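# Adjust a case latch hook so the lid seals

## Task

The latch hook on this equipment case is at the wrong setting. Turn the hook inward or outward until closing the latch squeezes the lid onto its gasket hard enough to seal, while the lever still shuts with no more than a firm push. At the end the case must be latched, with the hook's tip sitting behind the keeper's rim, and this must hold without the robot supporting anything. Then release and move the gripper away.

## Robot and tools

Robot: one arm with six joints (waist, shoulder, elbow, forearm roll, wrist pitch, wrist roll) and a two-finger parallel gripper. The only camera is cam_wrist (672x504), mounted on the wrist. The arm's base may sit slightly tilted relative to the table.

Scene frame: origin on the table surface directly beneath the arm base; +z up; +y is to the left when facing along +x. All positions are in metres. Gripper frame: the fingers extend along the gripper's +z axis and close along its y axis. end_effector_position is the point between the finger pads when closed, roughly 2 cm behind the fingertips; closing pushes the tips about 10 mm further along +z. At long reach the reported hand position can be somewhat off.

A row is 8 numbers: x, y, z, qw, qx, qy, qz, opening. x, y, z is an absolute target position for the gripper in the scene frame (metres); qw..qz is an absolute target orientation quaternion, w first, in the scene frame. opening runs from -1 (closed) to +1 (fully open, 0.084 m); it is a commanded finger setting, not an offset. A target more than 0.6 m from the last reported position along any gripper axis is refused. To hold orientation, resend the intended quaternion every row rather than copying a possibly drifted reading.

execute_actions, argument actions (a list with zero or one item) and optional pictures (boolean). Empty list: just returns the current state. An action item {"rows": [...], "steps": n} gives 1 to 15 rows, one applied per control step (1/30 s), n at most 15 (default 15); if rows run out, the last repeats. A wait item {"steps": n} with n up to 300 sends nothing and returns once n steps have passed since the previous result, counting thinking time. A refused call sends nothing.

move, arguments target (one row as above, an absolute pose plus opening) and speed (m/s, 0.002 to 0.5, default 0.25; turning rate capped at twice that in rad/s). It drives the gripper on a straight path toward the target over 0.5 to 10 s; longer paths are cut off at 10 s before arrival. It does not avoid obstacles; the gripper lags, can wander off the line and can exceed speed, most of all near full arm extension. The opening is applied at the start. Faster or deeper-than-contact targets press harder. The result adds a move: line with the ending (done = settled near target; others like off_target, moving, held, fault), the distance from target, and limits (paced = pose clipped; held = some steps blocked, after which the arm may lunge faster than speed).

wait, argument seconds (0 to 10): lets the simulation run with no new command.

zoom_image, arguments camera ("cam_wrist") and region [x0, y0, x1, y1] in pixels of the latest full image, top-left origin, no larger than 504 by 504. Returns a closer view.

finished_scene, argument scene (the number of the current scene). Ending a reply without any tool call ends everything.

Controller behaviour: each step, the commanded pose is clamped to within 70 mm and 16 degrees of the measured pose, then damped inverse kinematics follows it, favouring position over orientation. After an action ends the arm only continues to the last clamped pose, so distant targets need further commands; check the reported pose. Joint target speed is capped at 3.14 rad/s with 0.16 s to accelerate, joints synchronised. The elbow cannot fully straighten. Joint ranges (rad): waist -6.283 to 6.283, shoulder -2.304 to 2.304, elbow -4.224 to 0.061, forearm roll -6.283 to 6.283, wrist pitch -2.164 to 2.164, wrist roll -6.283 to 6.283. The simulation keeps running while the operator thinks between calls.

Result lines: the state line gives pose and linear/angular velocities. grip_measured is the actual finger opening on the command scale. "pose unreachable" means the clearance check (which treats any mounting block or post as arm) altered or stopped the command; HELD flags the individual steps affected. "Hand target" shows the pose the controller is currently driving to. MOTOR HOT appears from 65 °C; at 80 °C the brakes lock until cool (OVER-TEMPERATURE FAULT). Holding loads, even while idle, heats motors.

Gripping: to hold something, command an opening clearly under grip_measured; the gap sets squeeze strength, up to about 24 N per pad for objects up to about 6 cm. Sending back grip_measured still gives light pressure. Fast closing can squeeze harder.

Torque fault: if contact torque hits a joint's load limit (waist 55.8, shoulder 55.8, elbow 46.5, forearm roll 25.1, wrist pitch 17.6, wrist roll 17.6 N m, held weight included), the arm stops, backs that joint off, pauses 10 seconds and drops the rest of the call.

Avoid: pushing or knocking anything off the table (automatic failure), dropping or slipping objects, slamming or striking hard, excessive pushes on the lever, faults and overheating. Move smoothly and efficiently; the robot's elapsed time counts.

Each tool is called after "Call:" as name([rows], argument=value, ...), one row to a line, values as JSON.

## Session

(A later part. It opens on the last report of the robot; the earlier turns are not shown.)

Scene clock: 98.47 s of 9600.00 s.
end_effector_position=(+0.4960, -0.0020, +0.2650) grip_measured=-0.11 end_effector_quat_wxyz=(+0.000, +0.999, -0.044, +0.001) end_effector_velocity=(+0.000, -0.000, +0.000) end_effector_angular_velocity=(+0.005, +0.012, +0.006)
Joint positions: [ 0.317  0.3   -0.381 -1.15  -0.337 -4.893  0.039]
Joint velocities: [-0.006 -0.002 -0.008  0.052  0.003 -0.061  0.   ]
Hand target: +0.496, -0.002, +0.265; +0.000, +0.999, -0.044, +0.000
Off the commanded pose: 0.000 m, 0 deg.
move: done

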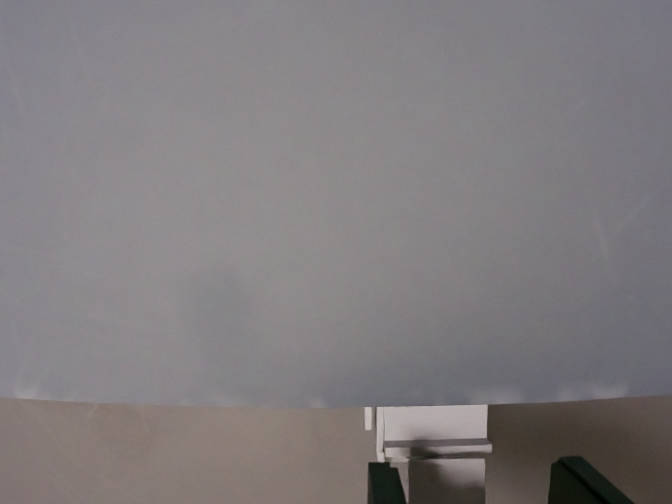

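Call:
move(target=[0.494,-0.002,0.236,0,0.999,-0.044,0,-0.1])

Call:
move(target=[0.494,-0.002,0.236,0,0.999,-0.044,0,-0.8])

Call:
move(target=[0.470,0.0,0.240,0,0.999,-0.044,0,-0.8], speed=0.08)

Call:
move(target=[0.472,0.001,0.240,0,0.342,-0.94,0,-0.8], speed=0.5)

Call:
move(target=[0.471,-0.0015,0.240,0,-0.737,-0.676,0,-0.8], speed=0.5)

Call:
move(target=[0.470,0.001,0.240,0,-0.906,0.423,0,-0.8], speed=0.5)

Call:
move(target=[0.4725,0.0,0.240,0,0.044,0.999,0,-0.8], speed=0.5)

Call:
move(target=[0.497,-0.002,0.237,0,0.044,0.999,0,-0.8], speed=0.08)

Call:
move(target=[0.497,-0.002,0.237,0,0.044,0.999,0,-0.1])

Call:
move(target=[0.497,-0.002,0.262,0,0.044,0.999,0,-0.1])

Scene clock: 105.33 s of 9600.00 s.
end_effector_position=(+0.4941, -0.0020, +0.2364) grip_measured=-0.11 end_effector_quat_wxyz=(-0.000, +0.999, -0.044, -0.001) end_effector_velocity=(-0.001, -0.000, -0.003) end_effector_angular_velocity=(-0.005, -0.013, -0.002)
Joint positions: [ 0.287  0.206 -0.387 -1.412 -0.293 -4.643  0.039]
Joint velocities: [ 0.002 -0.006  0.008 -0.09  -0.003  0.094 -0.   ]
Hand target: +0.494, -0.002, +0.236; -0.000, +0.999, -0.044, +0.000
Off the commanded pose: 0.000 m, 0 deg.
move: done

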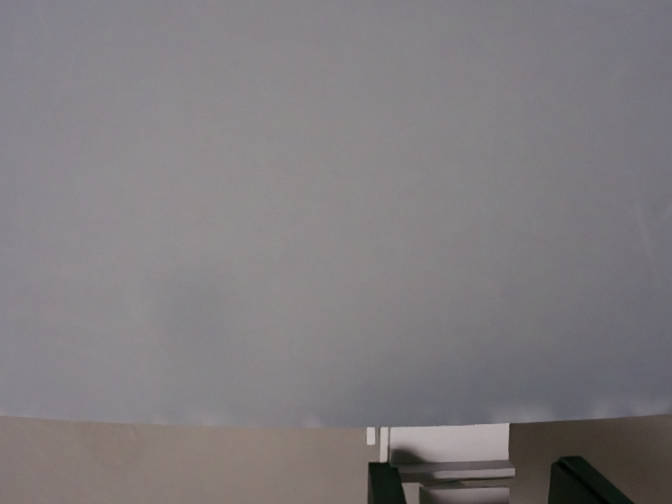

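Scene clock: 106.03 s of 9600.00 s.
end_effector_position=(+0.4940, -0.0018, +0.2360) grip_measured=-0.51 end_effector_quat_wxyz=(-0.000, +0.999, -0.044, -0.000) end_effector_velocity=(-0.000, -0.000, -0.000) end_effector_angular_velocity=(-0.001, -0.000, +0.001)
Joint positions: [ 0.287  0.205 -0.386 -1.421 -0.293 -4.634  0.021]
Joint velocities: [-0.    -0.     0.    -0.003 -0.001  0.002 -0.   ]
Hand target: +0.494, -0.002, +0.236; -0.000, +0.999, -0.044, +0.000
Off the commanded pose: 0.000 m, 0 deg.
move: done

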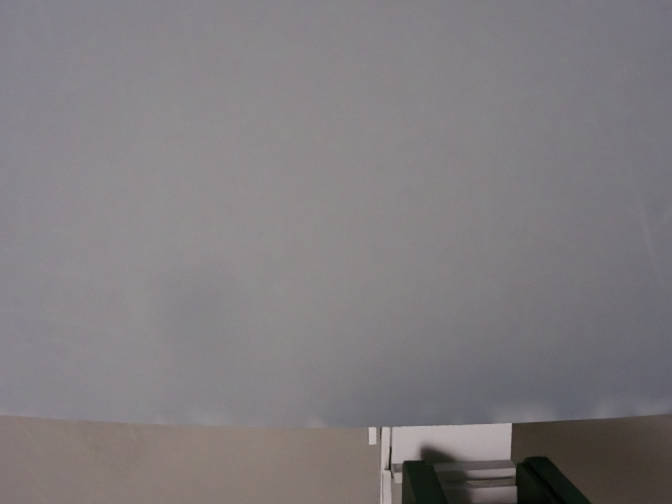

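Scene clock: 106.83 s of 9600.00 s.
end_effector_position=(+0.4704, -0.0001, +0.2400) grip_measured=-0.52 end_effector_quat_wxyz=(+0.000, +0.999, -0.044, +0.000) end_effector_velocity=(-0.001, +0.001, +0.001) end_effector_angular_velocity=(+0.002, -0.003, -0.001)
Joint positions: [ 0.311  0.248 -0.326 -1.464 -0.305 -4.568  0.021]
Joint velocities: [ 0.003  0.005  0.005 -0.006 -0.     0.01   0.   ]
Hand target: +0.470, -0.000, +0.240; +0.000, +0.999, -0.044, +0.000
Off the commanded pose: 0.000 m, 0 deg.
move: done

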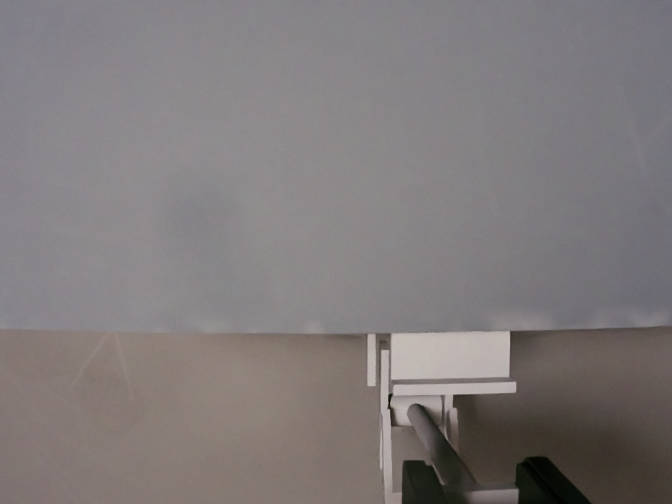

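Scene clock: 110.00 s of 9600.00 s.
end_effector_position=(+0.4720, +0.0012, +0.2401) grip_measured=-0.51 end_effector_quat_wxyz=(-0.001, -0.342, +0.940, +0.001) end_effector_velocity=(-0.001, +0.000, -0.000) end_effector_angular_velocity=(-0.004, -0.013, -0.005)
Joint positions: [ 0.313  0.244 -0.332 -1.45  -0.305 -2.224  0.022]
Joint velocities: [ 0.005  0.002  0.01  -0.063 -0.006  0.072  0.   ]
Hand target: +0.472, +0.001, +0.240; -0.000, -0.342, +0.940, +0.000
Off the commanded pose: 0.000 m, 0 deg.
move: done

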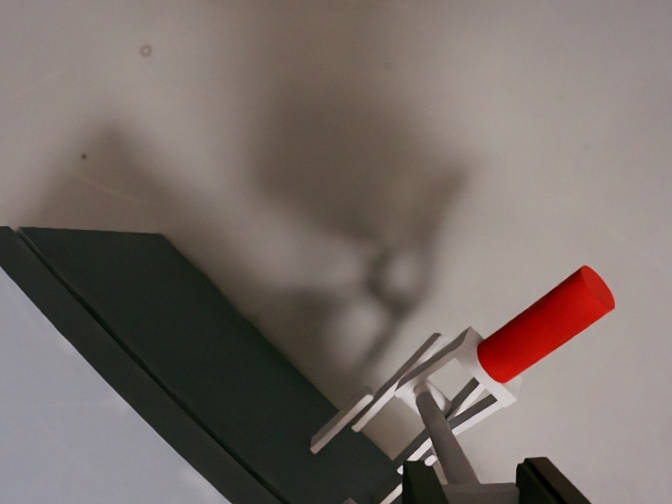

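Scene clock: 113.17 s of 9600.00 s.
end_effector_position=(+0.4708, -0.0014, +0.2400) grip_measured=-0.52 end_effector_quat_wxyz=(-0.001, +0.737, +0.676, -0.001) end_effector_velocity=(+0.003, -0.000, +0.001) end_effector_angular_velocity=(-0.006, -0.021, -0.006)
Joint positions: [ 0.305  0.248 -0.328 -1.452 -0.3    0.125  0.021]
Joint velocities: [ 0.006  0.003  0.005 -0.072 -0.009  0.08  -0.   ]
Hand target: +0.471, -0.001, +0.240; -0.000, +0.737, +0.676, -0.000
Off the commanded pose: 0.000 m, 0 deg.
move: done

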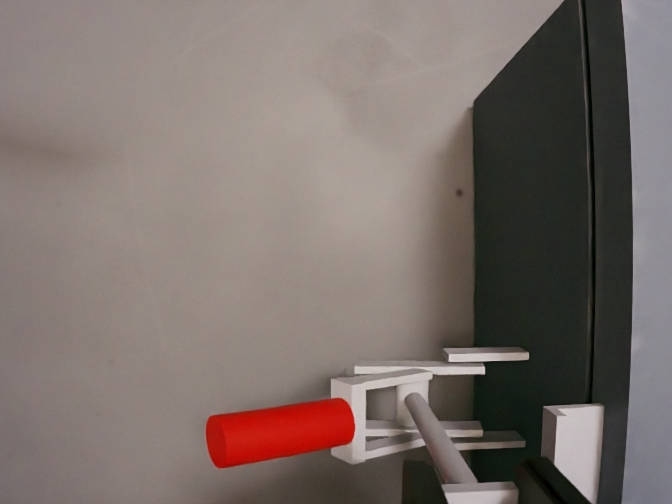

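Scene clock: 116.33 s of 9600.00 s.
end_effector_position=(+0.4699, +0.0011, +0.2401) grip_measured=-0.52 end_effector_quat_wxyz=(-0.000, +0.906, -0.423, -0.001) end_effector_velocity=(+0.000, -0.001, -0.000) end_effector_angular_velocity=(-0.007, -0.016, -0.005)
Joint positions: [ 0.314  0.246 -0.327 -1.456 -0.305  2.496  0.021]
Joint velocities: [ 0.006  0.002  0.009 -0.07  -0.011  0.079  0.   ]
Hand target: +0.470, +0.001, +0.240; +0.000, +0.906, -0.423, -0.000
Off the commanded pose: 0.000 m, 0 deg.
move: done

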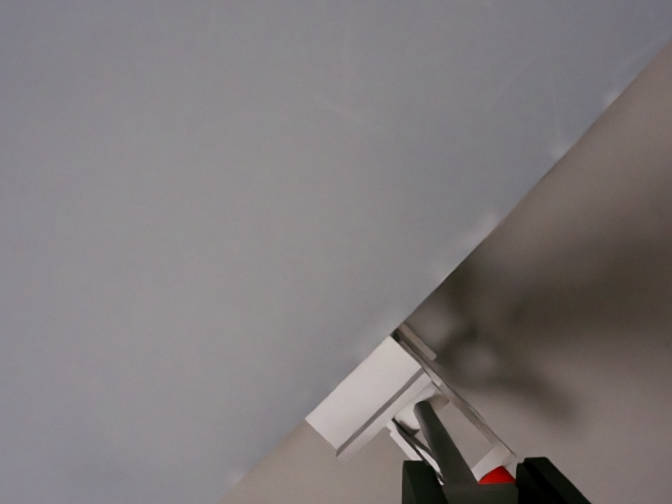

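Scene clock: 119.50 s of 9600.00 s.
end_effector_position=(+0.4725, +0.0001, +0.2401) grip_measured=-0.51 end_effector_quat_wxyz=(-0.001, +0.044, +0.999, +0.000) end_effector_velocity=(+0.001, -0.000, +0.000) end_effector_angular_velocity=(-0.005, -0.017, -0.005)
Joint positions: [ 0.309  0.244 -0.332 -1.448 -0.303  4.839  0.021]
Joint velocities: [ 0.006  0.002  0.007 -0.067 -0.009  0.075  0.   ]
Hand target: +0.473, +0.000, +0.240; -0.000, +0.044, +0.999, +0.000
Off the commanded pose: 0.000 m, 0 deg.
move: done

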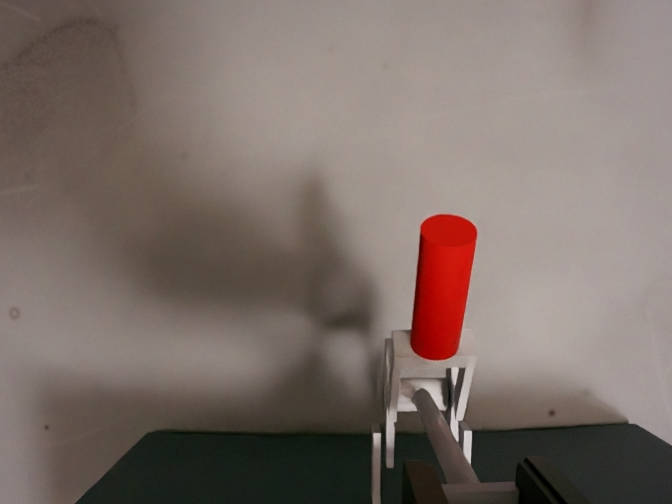

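Scene clock: 120.33 s of 9600.00 s.
end_effector_position=(+0.4964, -0.0019, +0.2369) grip_measured=-0.52 end_effector_quat_wxyz=(-0.000, +0.044, +0.999, -0.000) end_effector_velocity=(+0.003, -0.000, +0.000) end_effector_angular_velocity=(-0.001, -0.002, +0.000)
Joint positions: [ 0.287  0.205 -0.392 -1.4   -0.295  4.769  0.021]
Joint velocities: [-0.002 -0.003 -0.007  0.007 -0.001 -0.009 -0.   ]
Hand target: +0.497, -0.002, +0.237; -0.000, +0.044, +0.999, +0.000
Off the commanded pose: 0.001 m, 0 deg.
move: done

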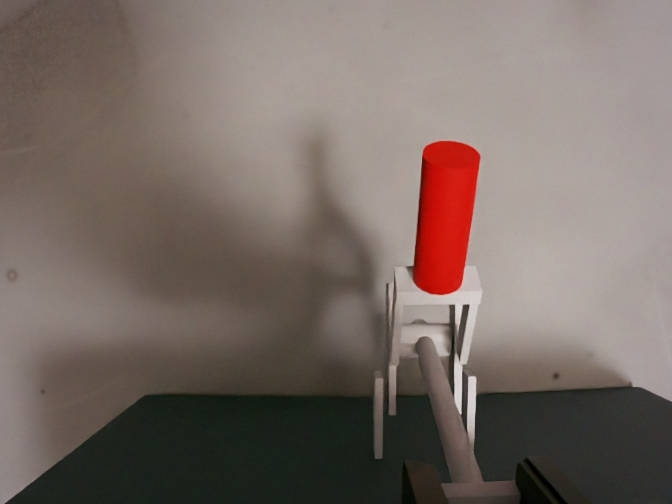

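Scene clock: 121.03 s of 9600.00 s.
end_effector_position=(+0.4970, -0.0020, +0.2370) grip_measured=-0.11 end_effector_quat_wxyz=(+0.000, +0.044, +0.999, -0.000) end_effector_velocity=(+0.000, +0.000, +0.000) end_effector_angular_velocity=(+0.001, -0.000, -0.000)
Joint positions: [ 0.286  0.205 -0.393 -1.4   -0.295  4.768  0.039]
Joint velocities: [-0.    -0.    -0.001  0.     0.001 -0.001 -0.   ]
Hand target: +0.497, -0.002, +0.237; -0.000, +0.044, +0.999, +0.000
Off the commanded pose: 0.000 m, 0 deg.
move: done

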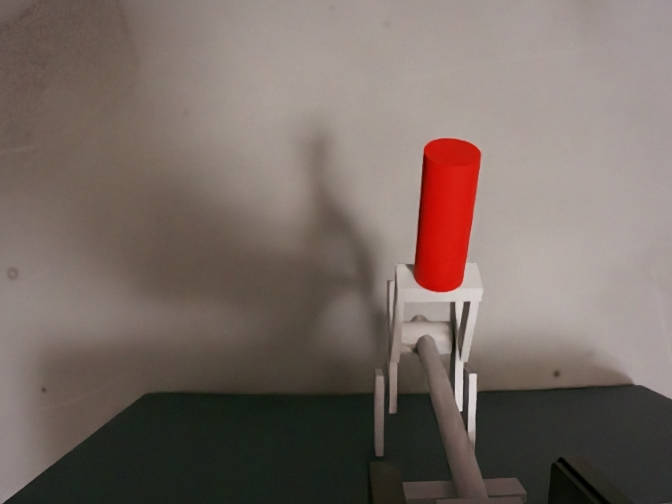

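Scene clock: 121.87 s of 9600.00 s.
end_effector_position=(+0.4969, -0.0020, +0.2617) grip_measured=-0.11 end_effector_quat_wxyz=(+0.000, +0.044, +0.999, -0.000) end_effector_velocity=(+0.001, -0.000, +0.002) end_effector_angular_velocity=(+0.001, +0.007, +0.001)
Joint positions: [ 0.313  0.288 -0.385 -1.17  -0.331  4.549  0.039]
Joint velocities: [-0.001  0.005 -0.005  0.046 -0.004 -0.048  0.   ]
Hand target: +0.497, -0.002, +0.262; -0.000, +0.044, +0.999, -0.000
Off the commanded pose: 0.000 m, 0 deg.
move: done

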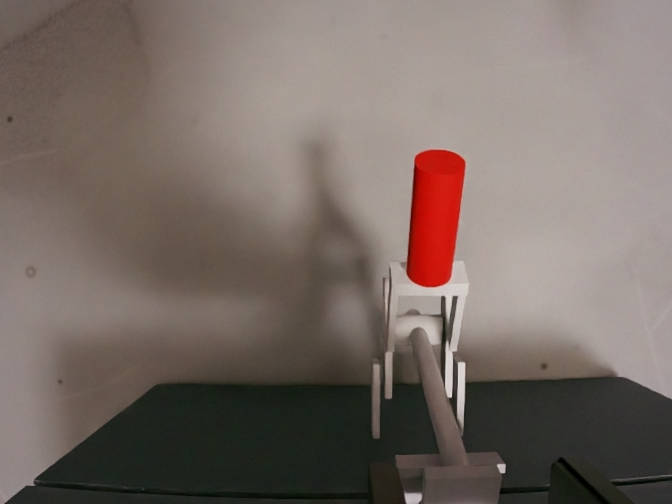

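Call:
move(target=[0.497,-0.002,0.262,0,-0.906,0.423,0,-0.1], speed=0.5)

Call:
move(target=[0.497,-0.002,0.262,0,-0.737,-0.676,0,-0.1], speed=0.5)

Call:
move(target=[0.497,-0.002,0.262,0,0.342,-0.94,0,-0.1], speed=0.5)

Call:
move(target=[0.498,-0.002,0.262,0,0.999,-0.044,0,-0.1], speed=0.5)

Call:
move(target=[0.498,-0.002,0.237,0,0.999,-0.044,0,-0.1])

Call:
move(target=[0.498,-0.002,0.237,0,0.999,-0.044,0,-0.8])

Call:
move(target=[0.473,0.0,0.238,0,0.999,-0.044,0,-0.8], speed=0.08)

Call:
move(target=[0.4695,-0.0013,0.238,0,0.342,-0.94,0,-0.8], speed=0.5)

Call:
move(target=[0.471,0.002,0.238,0,-0.737,-0.676,0,-0.8], speed=0.5)

Call:
move(target=[0.4725,-0.0015,0.238,0,-0.906,0.423,0,-0.8], speed=0.5)

Call:
move(target=[0.469,0.0,0.238,0,0.044,0.999,0,-0.8], speed=0.5)

Call:
move(target=[0.494,-0.002,0.234,0,0.044,0.999,0,-0.8], speed=0.08)

Call:
move(target=[0.494,-0.002,0.234,0,0.044,0.999,0,-0.1])

Call:
move(target=[0.494,-0.002,0.260,0,0.044,0.999,0,-0.1])

Scene clock: 131.27 s of 9600.00 s.
end_effector_position=(+0.4970, -0.0020, +0.2620) grip_measured=-0.11 end_effector_quat_wxyz=(-0.000, +0.906, -0.423, +0.001) end_effector_velocity=(-0.000, -0.000, +0.000) end_effector_angular_velocity=(+0.004, +0.014, +0.004)
Joint positions: [ 0.313  0.289 -0.384 -1.173 -0.331  2.197  0.039]
Joint velocities: [-0.005 -0.003 -0.008  0.056  0.002 -0.063 -0.   ]
Hand target: +0.497, -0.002, +0.262; -0.000, +0.906, -0.423, +0.000
Off the commanded pose: 0.000 m, 0 deg.
move: done

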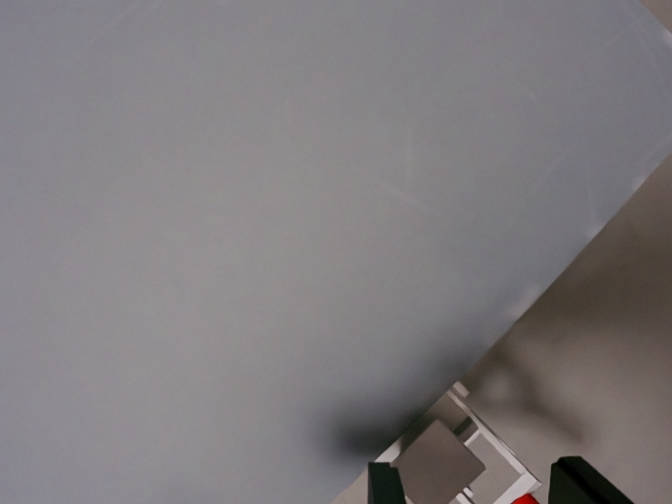

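Scene clock: 134.37 s of 9600.00 s.
end_effector_position=(+0.4970, -0.0020, +0.2620) grip_measured=-0.11 end_effector_quat_wxyz=(+0.001, +0.737, +0.676, +0.000) end_effector_velocity=(+0.001, -0.000, +0.000) end_effector_angular_velocity=(+0.003, +0.013, +0.006)
Joint positions: [ 0.313  0.289 -0.384 -1.173 -0.331 -0.161  0.039]
Joint velocities: [-0.005 -0.003 -0.009  0.057  0.001 -0.066  0.   ]
Hand target: +0.497, -0.002, +0.262; +0.000, +0.737, +0.676, +0.000
Off the commanded pose: 0.000 m, 0 deg.
move: done

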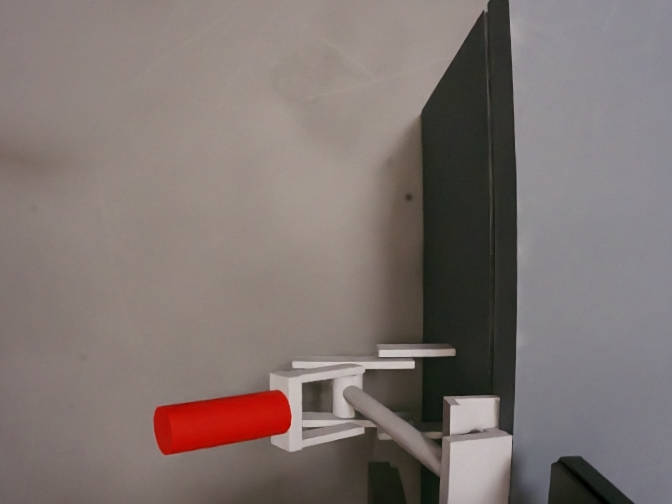

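Scene clock: 137.47 s of 9600.00 s.
end_effector_position=(+0.4970, -0.0020, +0.2620) grip_measured=-0.11 end_effector_quat_wxyz=(+0.001, -0.342, +0.940, -0.000) end_effector_velocity=(-0.000, -0.000, +0.000) end_effector_angular_velocity=(+0.004, +0.014, +0.006)
Joint positions: [ 0.313  0.289 -0.384 -1.173 -0.331 -2.516  0.039]
Joint velocities: [-0.005 -0.002 -0.008  0.057  0.002 -0.066  0.   ]
Hand target: +0.497, -0.002, +0.262; +0.000, -0.342, +0.940, -0.000
Off the commanded pose: 0.000 m, 0 deg.
move: done

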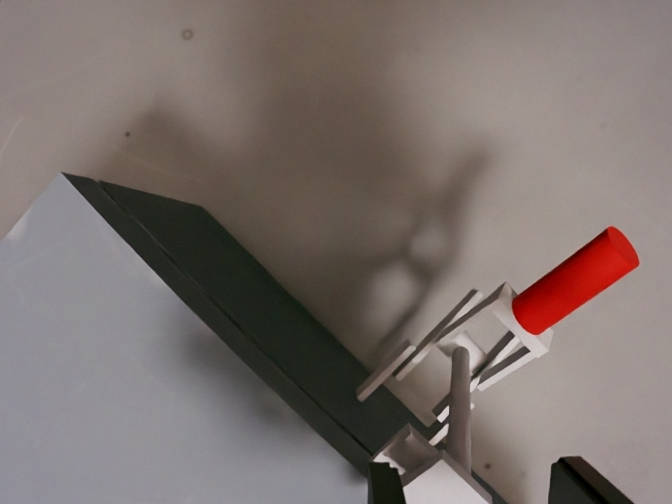

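Scene clock: 140.57 s of 9600.00 s.
end_effector_position=(+0.4980, -0.0020, +0.2620) grip_measured=-0.11 end_effector_quat_wxyz=(+0.000, +0.999, -0.044, +0.001) end_effector_velocity=(+0.001, -0.000, +0.001) end_effector_angular_velocity=(+0.004, +0.012, +0.005)
Joint positions: [ 0.313  0.287 -0.387 -1.17  -0.331 -4.875  0.039]
Joint velocities: [-0.005 -0.003 -0.01   0.057  0.002 -0.065  0.   ]
Hand target: +0.498, -0.002, +0.262; +0.000, +0.999, -0.044, +0.000
Off the commanded pose: 0.000 m, 0 deg.
move: done

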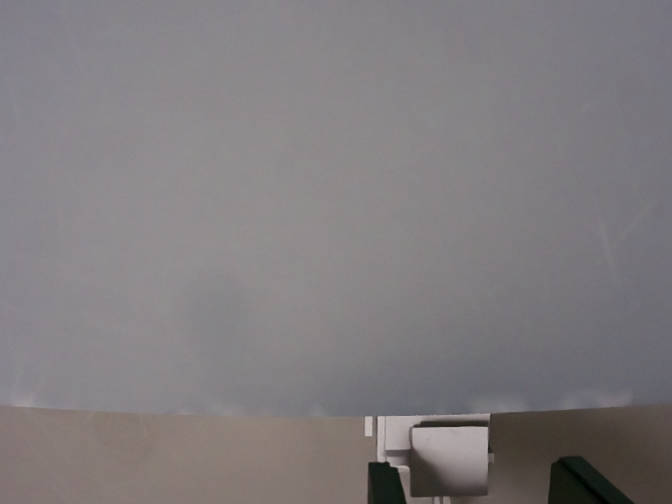

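Scene clock: 141.40 s of 9600.00 s.
end_effector_position=(+0.4981, -0.0020, +0.2373) grip_measured=-0.11 end_effector_quat_wxyz=(-0.000, +0.999, -0.044, -0.000) end_effector_velocity=(+0.001, +0.000, -0.002) end_effector_angular_velocity=(-0.002, -0.010, -0.002)
Joint positions: [ 0.286  0.204 -0.396 -1.39  -0.294 -4.667  0.039]
Joint velocities: [ 0.001 -0.005  0.003 -0.058 -0.001  0.061 -0.   ]
Hand target: +0.498, -0.002, +0.237; -0.000, +0.999, -0.044, +0.000
Off the commanded pose: 0.000 m, 0 deg.
move: done

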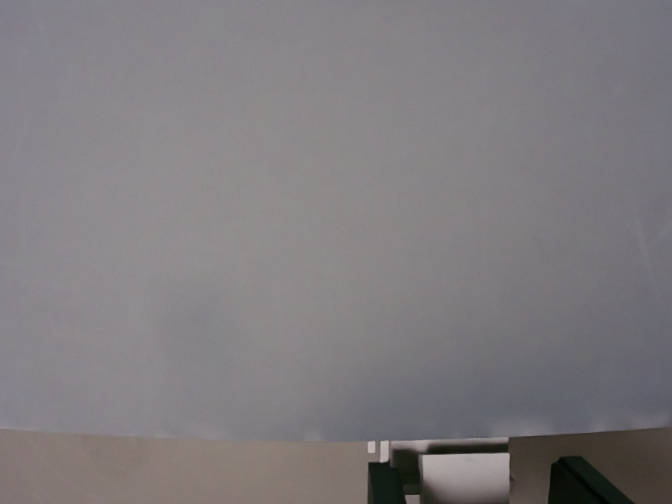

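Scene clock: 142.10 s of 9600.00 s.
end_effector_position=(+0.4981, -0.0018, +0.2370) grip_measured=-0.52 end_effector_quat_wxyz=(-0.000, +0.999, -0.044, +0.000) end_effector_velocity=(+0.000, +0.000, +0.000) end_effector_angular_velocity=(+0.001, -0.001, -0.000)
Joint positions: [ 0.286  0.204 -0.396 -1.396 -0.294 -4.661  0.021]
Joint velocities: [-0.    -0.    -0.    -0.002  0.001  0.002 -0.   ]
Hand target: +0.498, -0.002, +0.237; -0.000, +0.999, -0.044, +0.000
Off the commanded pose: 0.000 m, 0 deg.
move: done

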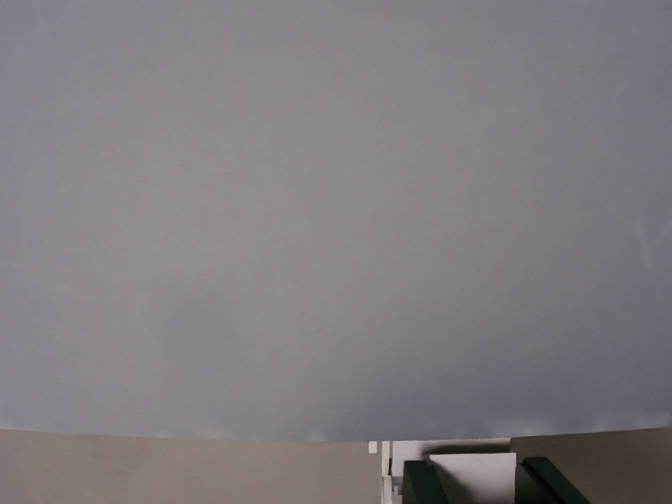

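Scene clock: 142.93 s of 9600.00 s.
end_effector_position=(+0.4733, -0.0001, +0.2381) grip_measured=-0.52 end_effector_quat_wxyz=(+0.000, +0.999, -0.044, +0.000) end_effector_velocity=(-0.001, +0.000, +0.000) end_effector_angular_velocity=(+0.000, -0.003, -0.000)
Joint positions: [ 0.307  0.237 -0.334 -1.476 -0.302 -4.559  0.021]
Joint velocities: [ 0.002  0.003  0.004 -0.012 -0.001  0.014  0.   ]
Hand target: +0.473, -0.000, +0.238; +0.000, +0.999, -0.044, +0.000
Off the commanded pose: 0.000 m, 0 deg.
move: done

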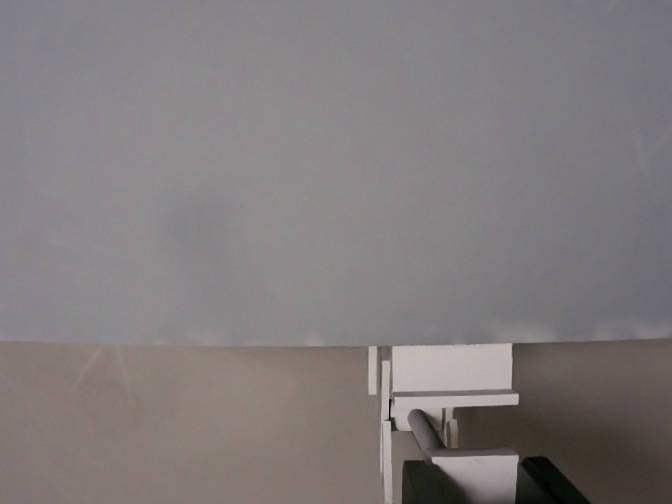

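Scene clock: 146.10 s of 9600.00 s.
end_effector_position=(+0.4696, -0.0011, +0.2381) grip_measured=-0.52 end_effector_quat_wxyz=(-0.001, -0.342, +0.940, +0.001) end_effector_velocity=(-0.001, -0.001, -0.001) end_effector_angular_velocity=(-0.007, -0.015, -0.005)
Joint positions: [ 0.304  0.243 -0.325 -1.479 -0.299 -2.202  0.021]
Joint velocities: [ 0.006  0.002  0.011 -0.073 -0.01   0.082 -0.   ]
Hand target: +0.470, -0.001, +0.238; -0.000, -0.342, +0.940, +0.000
Off the commanded pose: 0.000 m, 0 deg.
move: done

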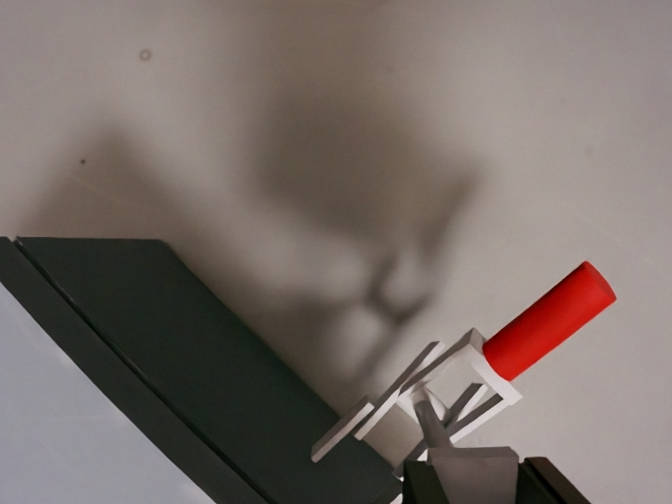

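Scene clock: 149.27 s of 9600.00 s.
end_effector_position=(+0.4708, +0.0020, +0.2380) grip_measured=-0.52 end_effector_quat_wxyz=(-0.001, +0.737, +0.676, -0.001) end_effector_velocity=(+0.000, -0.000, -0.000) end_effector_angular_velocity=(-0.004, -0.016, -0.005)
Joint positions: [ 0.315  0.236 -0.33  -1.475 -0.305  0.159  0.021]
Joint velocities: [ 0.006  0.002  0.008 -0.067 -0.008  0.075 -0.   ]
Hand target: +0.471, +0.002, +0.238; -0.000, +0.737, +0.676, -0.000
Off the commanded pose: 0.000 m, 0 deg.
move: done

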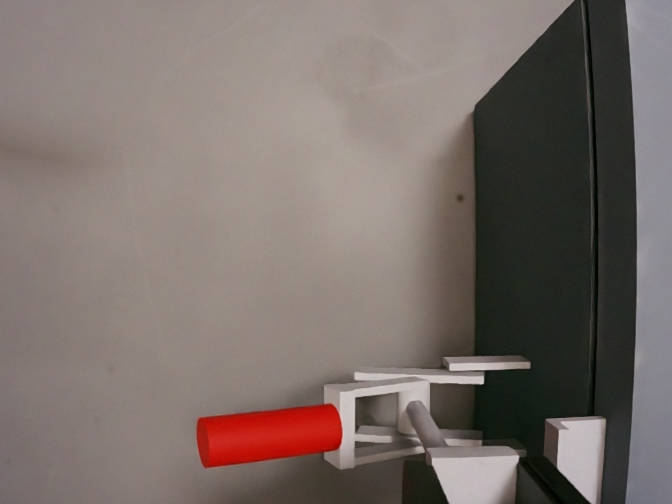

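Scene clock: 152.43 s of 9600.00 s.
end_effector_position=(+0.4725, -0.0014, +0.2381) grip_measured=-0.52 end_effector_quat_wxyz=(+0.000, +0.906, -0.423, -0.001) end_effector_velocity=(-0.000, -0.001, -0.000) end_effector_angular_velocity=(-0.007, -0.016, -0.005)
Joint positions: [ 0.302  0.239 -0.333 -1.469 -0.298  2.498  0.021]
Joint velocities: [ 0.006  0.002  0.009 -0.071 -0.01   0.079  0.   ]
Hand target: +0.473, -0.001, +0.238; +0.000, +0.906, -0.423, -0.000
Off the commanded pose: 0.000 m, 0 deg.
move: done

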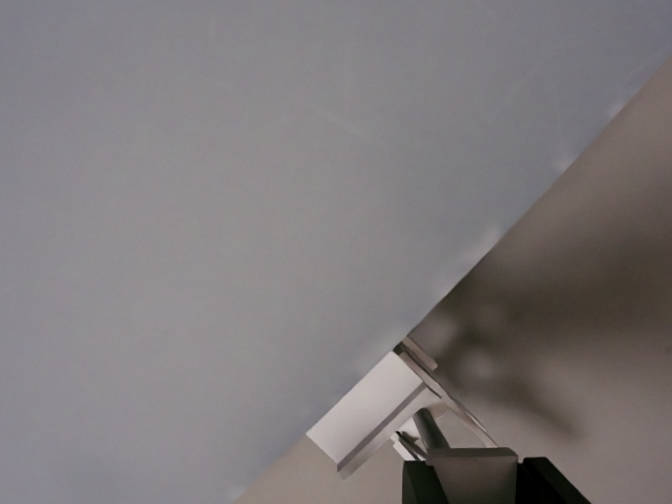

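Scene clock: 155.60 s of 9600.00 s.
end_effector_position=(+0.4692, +0.0001, +0.2381) grip_measured=-0.52 end_effector_quat_wxyz=(-0.001, +0.044, +0.999, +0.001) end_effector_velocity=(-0.001, -0.000, -0.001) end_effector_angular_velocity=(-0.006, -0.015, -0.004)
Joint positions: [ 0.309  0.242 -0.325 -1.481 -0.302  4.874  0.021]
Joint velocities: [ 0.006  0.001  0.01  -0.075 -0.009  0.083  0.   ]
Hand target: +0.469, -0.000, +0.238; -0.000, +0.044, +0.999, +0.000
Off the commanded pose: 0.000 m, 0 deg.
move: done

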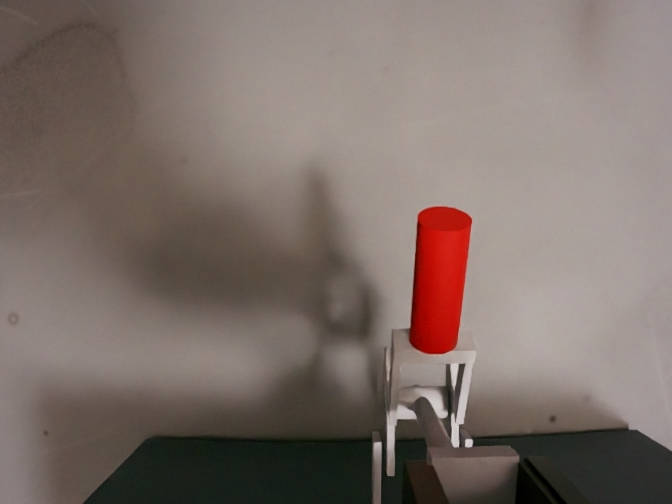

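Scene clock: 156.40 s of 9600.00 s.
end_effector_position=(+0.4937, -0.0019, +0.2340) grip_measured=-0.53 end_effector_quat_wxyz=(-0.000, +0.044, +0.999, -0.000) end_effector_velocity=(+0.001, -0.000, -0.001) end_effector_angular_velocity=(-0.000, +0.003, +0.000)
Joint positions: [ 0.285  0.199 -0.386 -1.443 -0.292  4.813  0.021]
Joint velocities: [-0.002 -0.005 -0.005  0.009  0.001 -0.011 -0.   ]
Hand target: +0.494, -0.002, +0.234; -0.000, +0.044, +0.999, +0.000
Off the commanded pose: 0.000 m, 0 deg.
move: done

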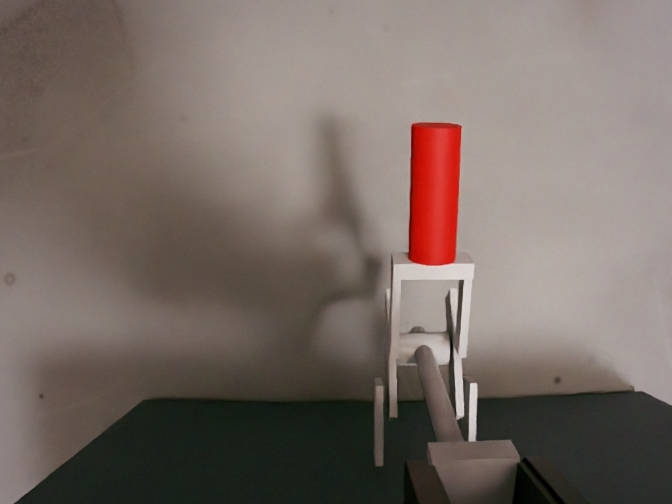

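Scene clock: 157.10 s of 9600.00 s.
end_effector_position=(+0.4940, -0.0020, +0.2340) grip_measured=-0.11 end_effector_quat_wxyz=(-0.000, +0.044, +0.999, -0.000) end_effector_velocity=(+0.001, -0.000, +0.000) end_effector_angular_velocity=(-0.000, -0.001, -0.000)
Joint positions: [ 0.285  0.198 -0.387 -1.442 -0.292  4.811  0.039]
Joint velocities: [-0.    -0.    -0.001  0.    -0.    -0.     0.   ]
Hand target: +0.494, -0.002, +0.234; -0.000, +0.044, +0.999, +0.000
Off the commanded pose: 0.000 m, 0 deg.
move: done

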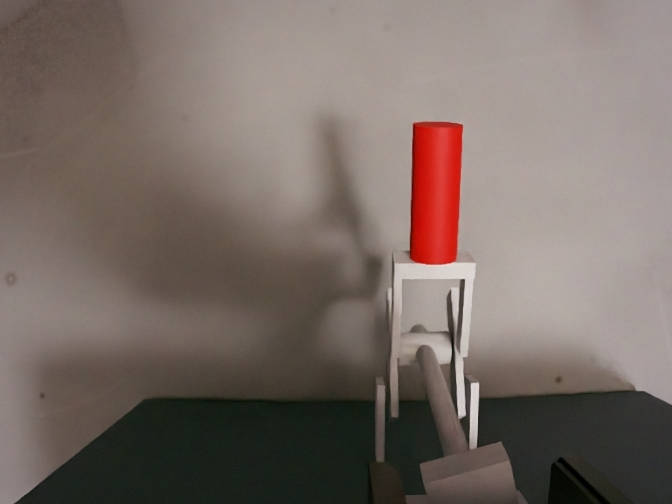

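Scene clock: 157.93 s of 9600.00 s.
end_effector_position=(+0.4939, -0.0020, +0.2596) grip_measured=-0.11 end_effector_quat_wxyz=(+0.000, +0.044, +0.999, -0.000) end_effector_velocity=(-0.001, -0.000, +0.002) end_effector_angular_velocity=(+0.002, +0.010, +0.004)
Joint positions: [ 0.312  0.286 -0.378 -1.196 -0.327  4.576  0.039]
Joint velocities: [-0.001  0.004 -0.004  0.053 -0.003 -0.058  0.   ]
Hand target: +0.494, -0.002, +0.260; -0.000, +0.044, +0.999, -0.000
Off the commanded pose: 0.000 m, 0 deg.
move: done

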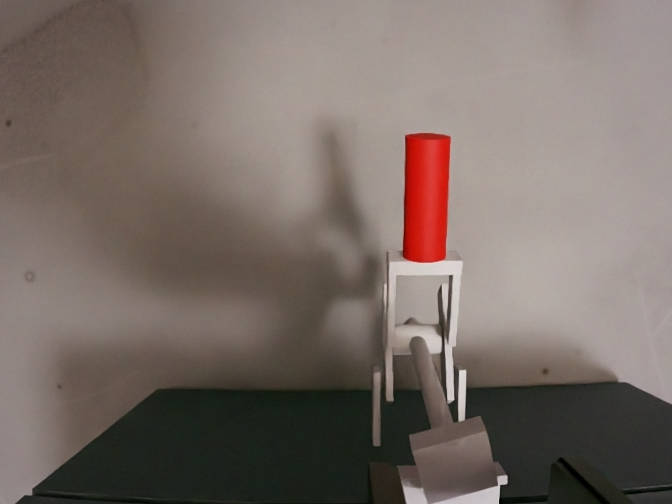

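Call:
move(target=[0.494,-0.002,0.260,0,-0.906,0.423,0,0], speed=0.5)

Call:
move(target=[0.494,-0.002,0.260,0,-0.737,-0.676,0,0], speed=0.5)

Call:
move(target=[0.494,-0.002,0.260,0,0.342,-0.94,0,0], speed=0.5)

Call:
move(target=[0.492,-0.002,0.260,0,0.999,-0.044,0,0], speed=0.5)

Call:
move(target=[0.492,-0.002,0.232,0,0.999,-0.044,0,0])

Call:
move(target=[0.492,-0.002,0.232,0,0.999,-0.044,0,-0.8])

Call:
move(target=[0.469,0.0,0.239,0,0.999,-0.044,0,-0.8], speed=0.08)

Call:
move(target=[0.4725,0.0015,0.239,0,0.342,-0.94,0,-0.8], speed=0.5)

Scene clock: 165.93 s of 9600.00 s.
end_effector_position=(+0.4940, -0.0020, +0.2600) grip_measured=-0.01 end_effector_quat_wxyz=(-0.000, +0.906, -0.423, +0.001) end_effector_velocity=(+0.001, +0.000, +0.000) end_effector_angular_velocity=(+0.004, +0.013, +0.005)
Joint positions: [ 0.313  0.287 -0.377 -1.198 -0.328  2.223  0.044]
Joint velocities: [-0.005 -0.003 -0.01   0.058  0.002 -0.066  0.   ]
Hand target: +0.494, -0.002, +0.260; -0.000, +0.906, -0.423, +0.000
Off the commanded pose: 0.000 m, 0 deg.
move: done

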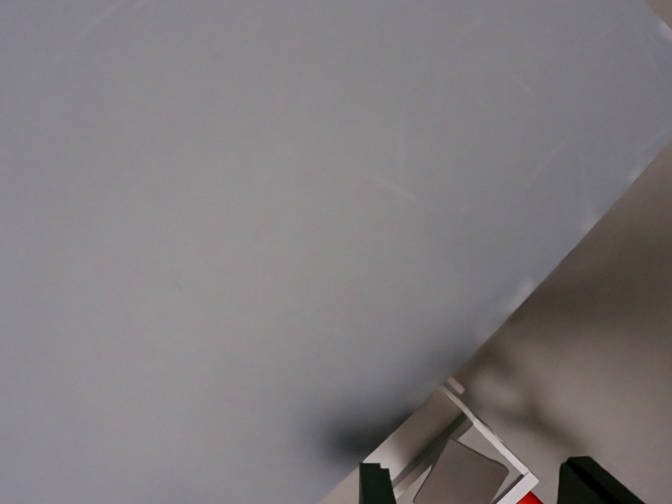

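Scene clock: 169.03 s of 9600.00 s.
end_effector_position=(+0.4940, -0.0020, +0.2600) grip_measured=-0.01 end_effector_quat_wxyz=(+0.001, +0.737, +0.676, +0.000) end_effector_velocity=(-0.000, -0.000, +0.000) end_effector_angular_velocity=(+0.004, +0.015, +0.006)
Joint positions: [ 0.313  0.287 -0.377 -1.198 -0.328 -0.135  0.044]
Joint velocities: [-0.005 -0.003 -0.008  0.06   0.002 -0.068 -0.   ]
Hand target: +0.494, -0.002, +0.260; +0.000, +0.737, +0.676, +0.000
Off the commanded pose: 0.000 m, 0 deg.
move: done

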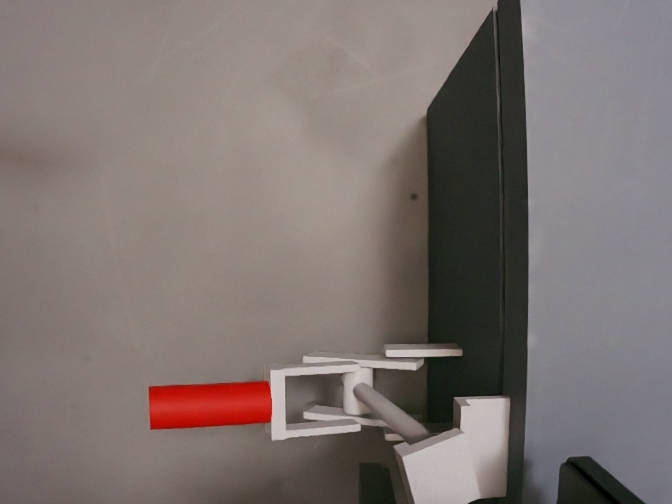

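Scene clock: 172.13 s of 9600.00 s.
end_effector_position=(+0.4940, -0.0020, +0.2600) grip_measured=-0.01 end_effector_quat_wxyz=(+0.001, -0.342, +0.940, -0.000) end_effector_velocity=(-0.000, -0.000, +0.000) end_effector_angular_velocity=(+0.002, +0.014, +0.007)
Joint positions: [ 0.313  0.287 -0.377 -1.198 -0.328 -2.49   0.044]
Joint velocities: [-0.005 -0.003 -0.008  0.058  0.    -0.067  0.   ]
Hand target: +0.494, -0.002, +0.260; +0.000, -0.342, +0.940, -0.000
Off the commanded pose: 0.000 m, 0 deg.
move: done

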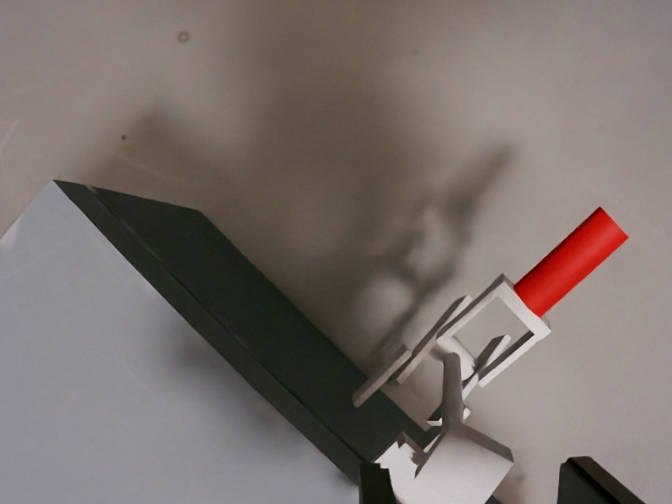

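Scene clock: 175.23 s of 9600.00 s.
end_effector_position=(+0.4920, -0.0020, +0.2600) grip_measured=-0.01 end_effector_quat_wxyz=(+0.000, +0.999, -0.044, +0.001) end_effector_velocity=(+0.000, -0.000, +0.000) end_effector_angular_velocity=(+0.003, +0.014, +0.007)
Joint positions: [ 0.314  0.29  -0.372 -1.203 -0.328 -4.839  0.044]
Joint velocities: [-0.005 -0.003 -0.008  0.057  0.001 -0.067  0.   ]
Hand target: +0.492, -0.002, +0.260; +0.000, +0.999, -0.044, +0.000
Off the commanded pose: 0.000 m, 0 deg.
move: done

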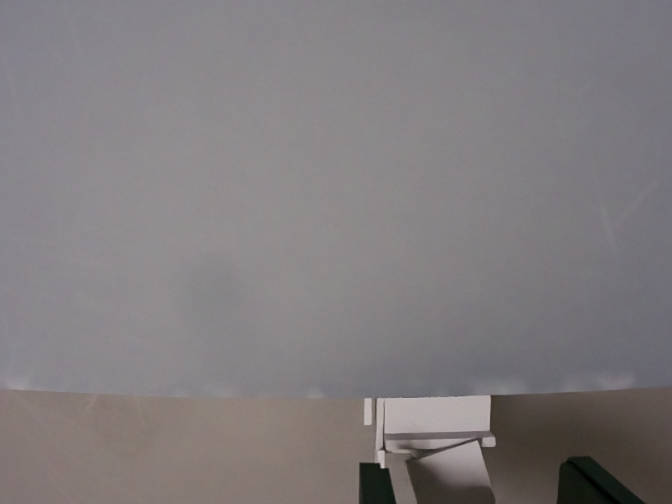

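Scene clock: 176.07 s of 9600.00 s.
end_effector_position=(+0.4921, -0.0020, +0.2324) grip_measured=-0.01 end_effector_quat_wxyz=(-0.000, +0.999, -0.044, -0.000) end_effector_velocity=(+0.001, +0.000, -0.002) end_effector_angular_velocity=(-0.002, -0.015, -0.003)
Joint positions: [ 0.284  0.195 -0.383 -1.462 -0.29  -4.593  0.044]
Joint velocities: [ 0.001 -0.006  0.004 -0.084 -0.003  0.087  0.   ]
Hand target: +0.492, -0.002, +0.232; -0.000, +0.999, -0.044, +0.000
Off the commanded pose: 0.000 m, 0 deg.
move: done

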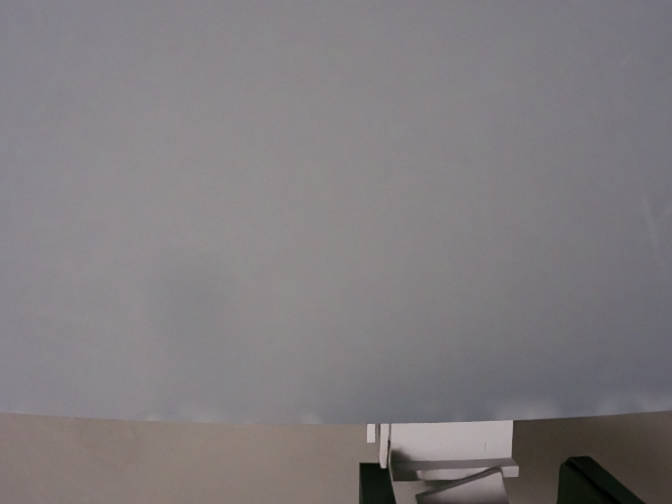

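Scene clock: 176.77 s of 9600.00 s.
end_effector_position=(+0.4920, -0.0019, +0.2320) grip_measured=-0.48 end_effector_quat_wxyz=(-0.000, +0.999, -0.044, -0.000) end_effector_velocity=(-0.000, +0.000, -0.000) end_effector_angular_velocity=(+0.001, -0.000, +0.000)
Joint positions: [ 0.284  0.194 -0.382 -1.471 -0.29  -4.584  0.023]
Joint velocities: [ 0.    -0.001  0.    -0.003  0.001  0.003  0.   ]
Hand target: +0.492, -0.002, +0.232; -0.000, +0.999, -0.044, +0.000
Off the commanded pose: 0.000 m, 0 deg.
move: done

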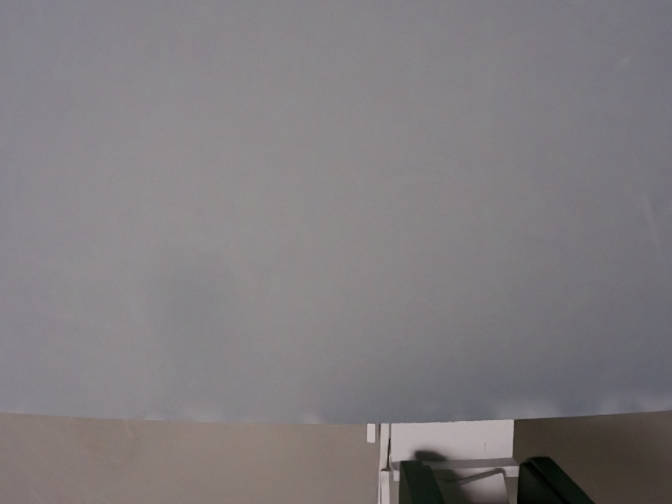

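Scene clock: 177.60 s of 9600.00 s.
end_effector_position=(+0.4693, -0.0002, +0.2390) grip_measured=-0.82 end_effector_quat_wxyz=(+0.000, +0.999, -0.044, +0.000) end_effector_velocity=(-0.002, +0.001, +0.000) end_effector_angular_velocity=(+0.002, +0.001, +0.001)
Joint positions: [ 0.31   0.245 -0.324 -1.479 -0.304 -4.552  0.008]
Joint velocities: [ 0.002  0.004  0.005  0.002  0.001  0.    -0.   ]
Hand target: +0.469, -0.000, +0.239; +0.000, +0.999, -0.044, +0.000
Off the commanded pose: 0.000 m, 0 deg.
move: done

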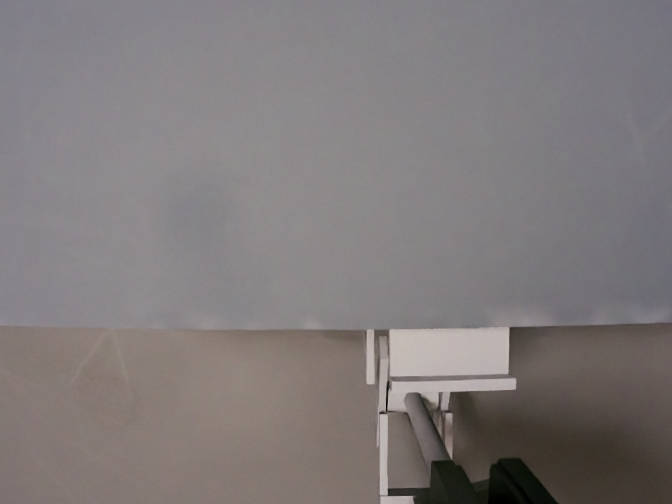

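Scene clock: 180.77 s of 9600.00 s.
end_effector_position=(+0.4725, +0.0015, +0.2391) grip_measured=-0.82 end_effector_quat_wxyz=(-0.001, -0.342, +0.940, +0.001) end_effector_velocity=(-0.000, -0.000, -0.000) end_effector_angular_velocity=(-0.005, -0.015, -0.004)
Joint positions: [ 0.313  0.239 -0.334 -1.46  -0.305 -2.214  0.008]
Joint velocities: [ 0.006  0.002  0.008 -0.063 -0.008  0.07  -0.   ]
Hand target: +0.473, +0.002, +0.239; -0.000, -0.342, +0.940, +0.000
Off the commanded pose: 0.000 m, 0 deg.
move: done

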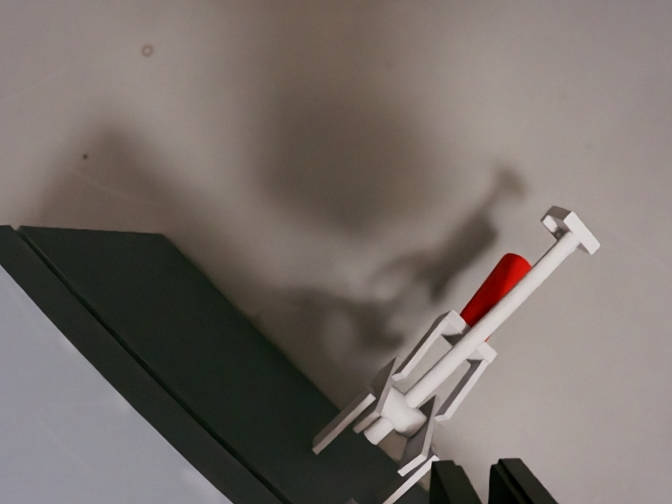

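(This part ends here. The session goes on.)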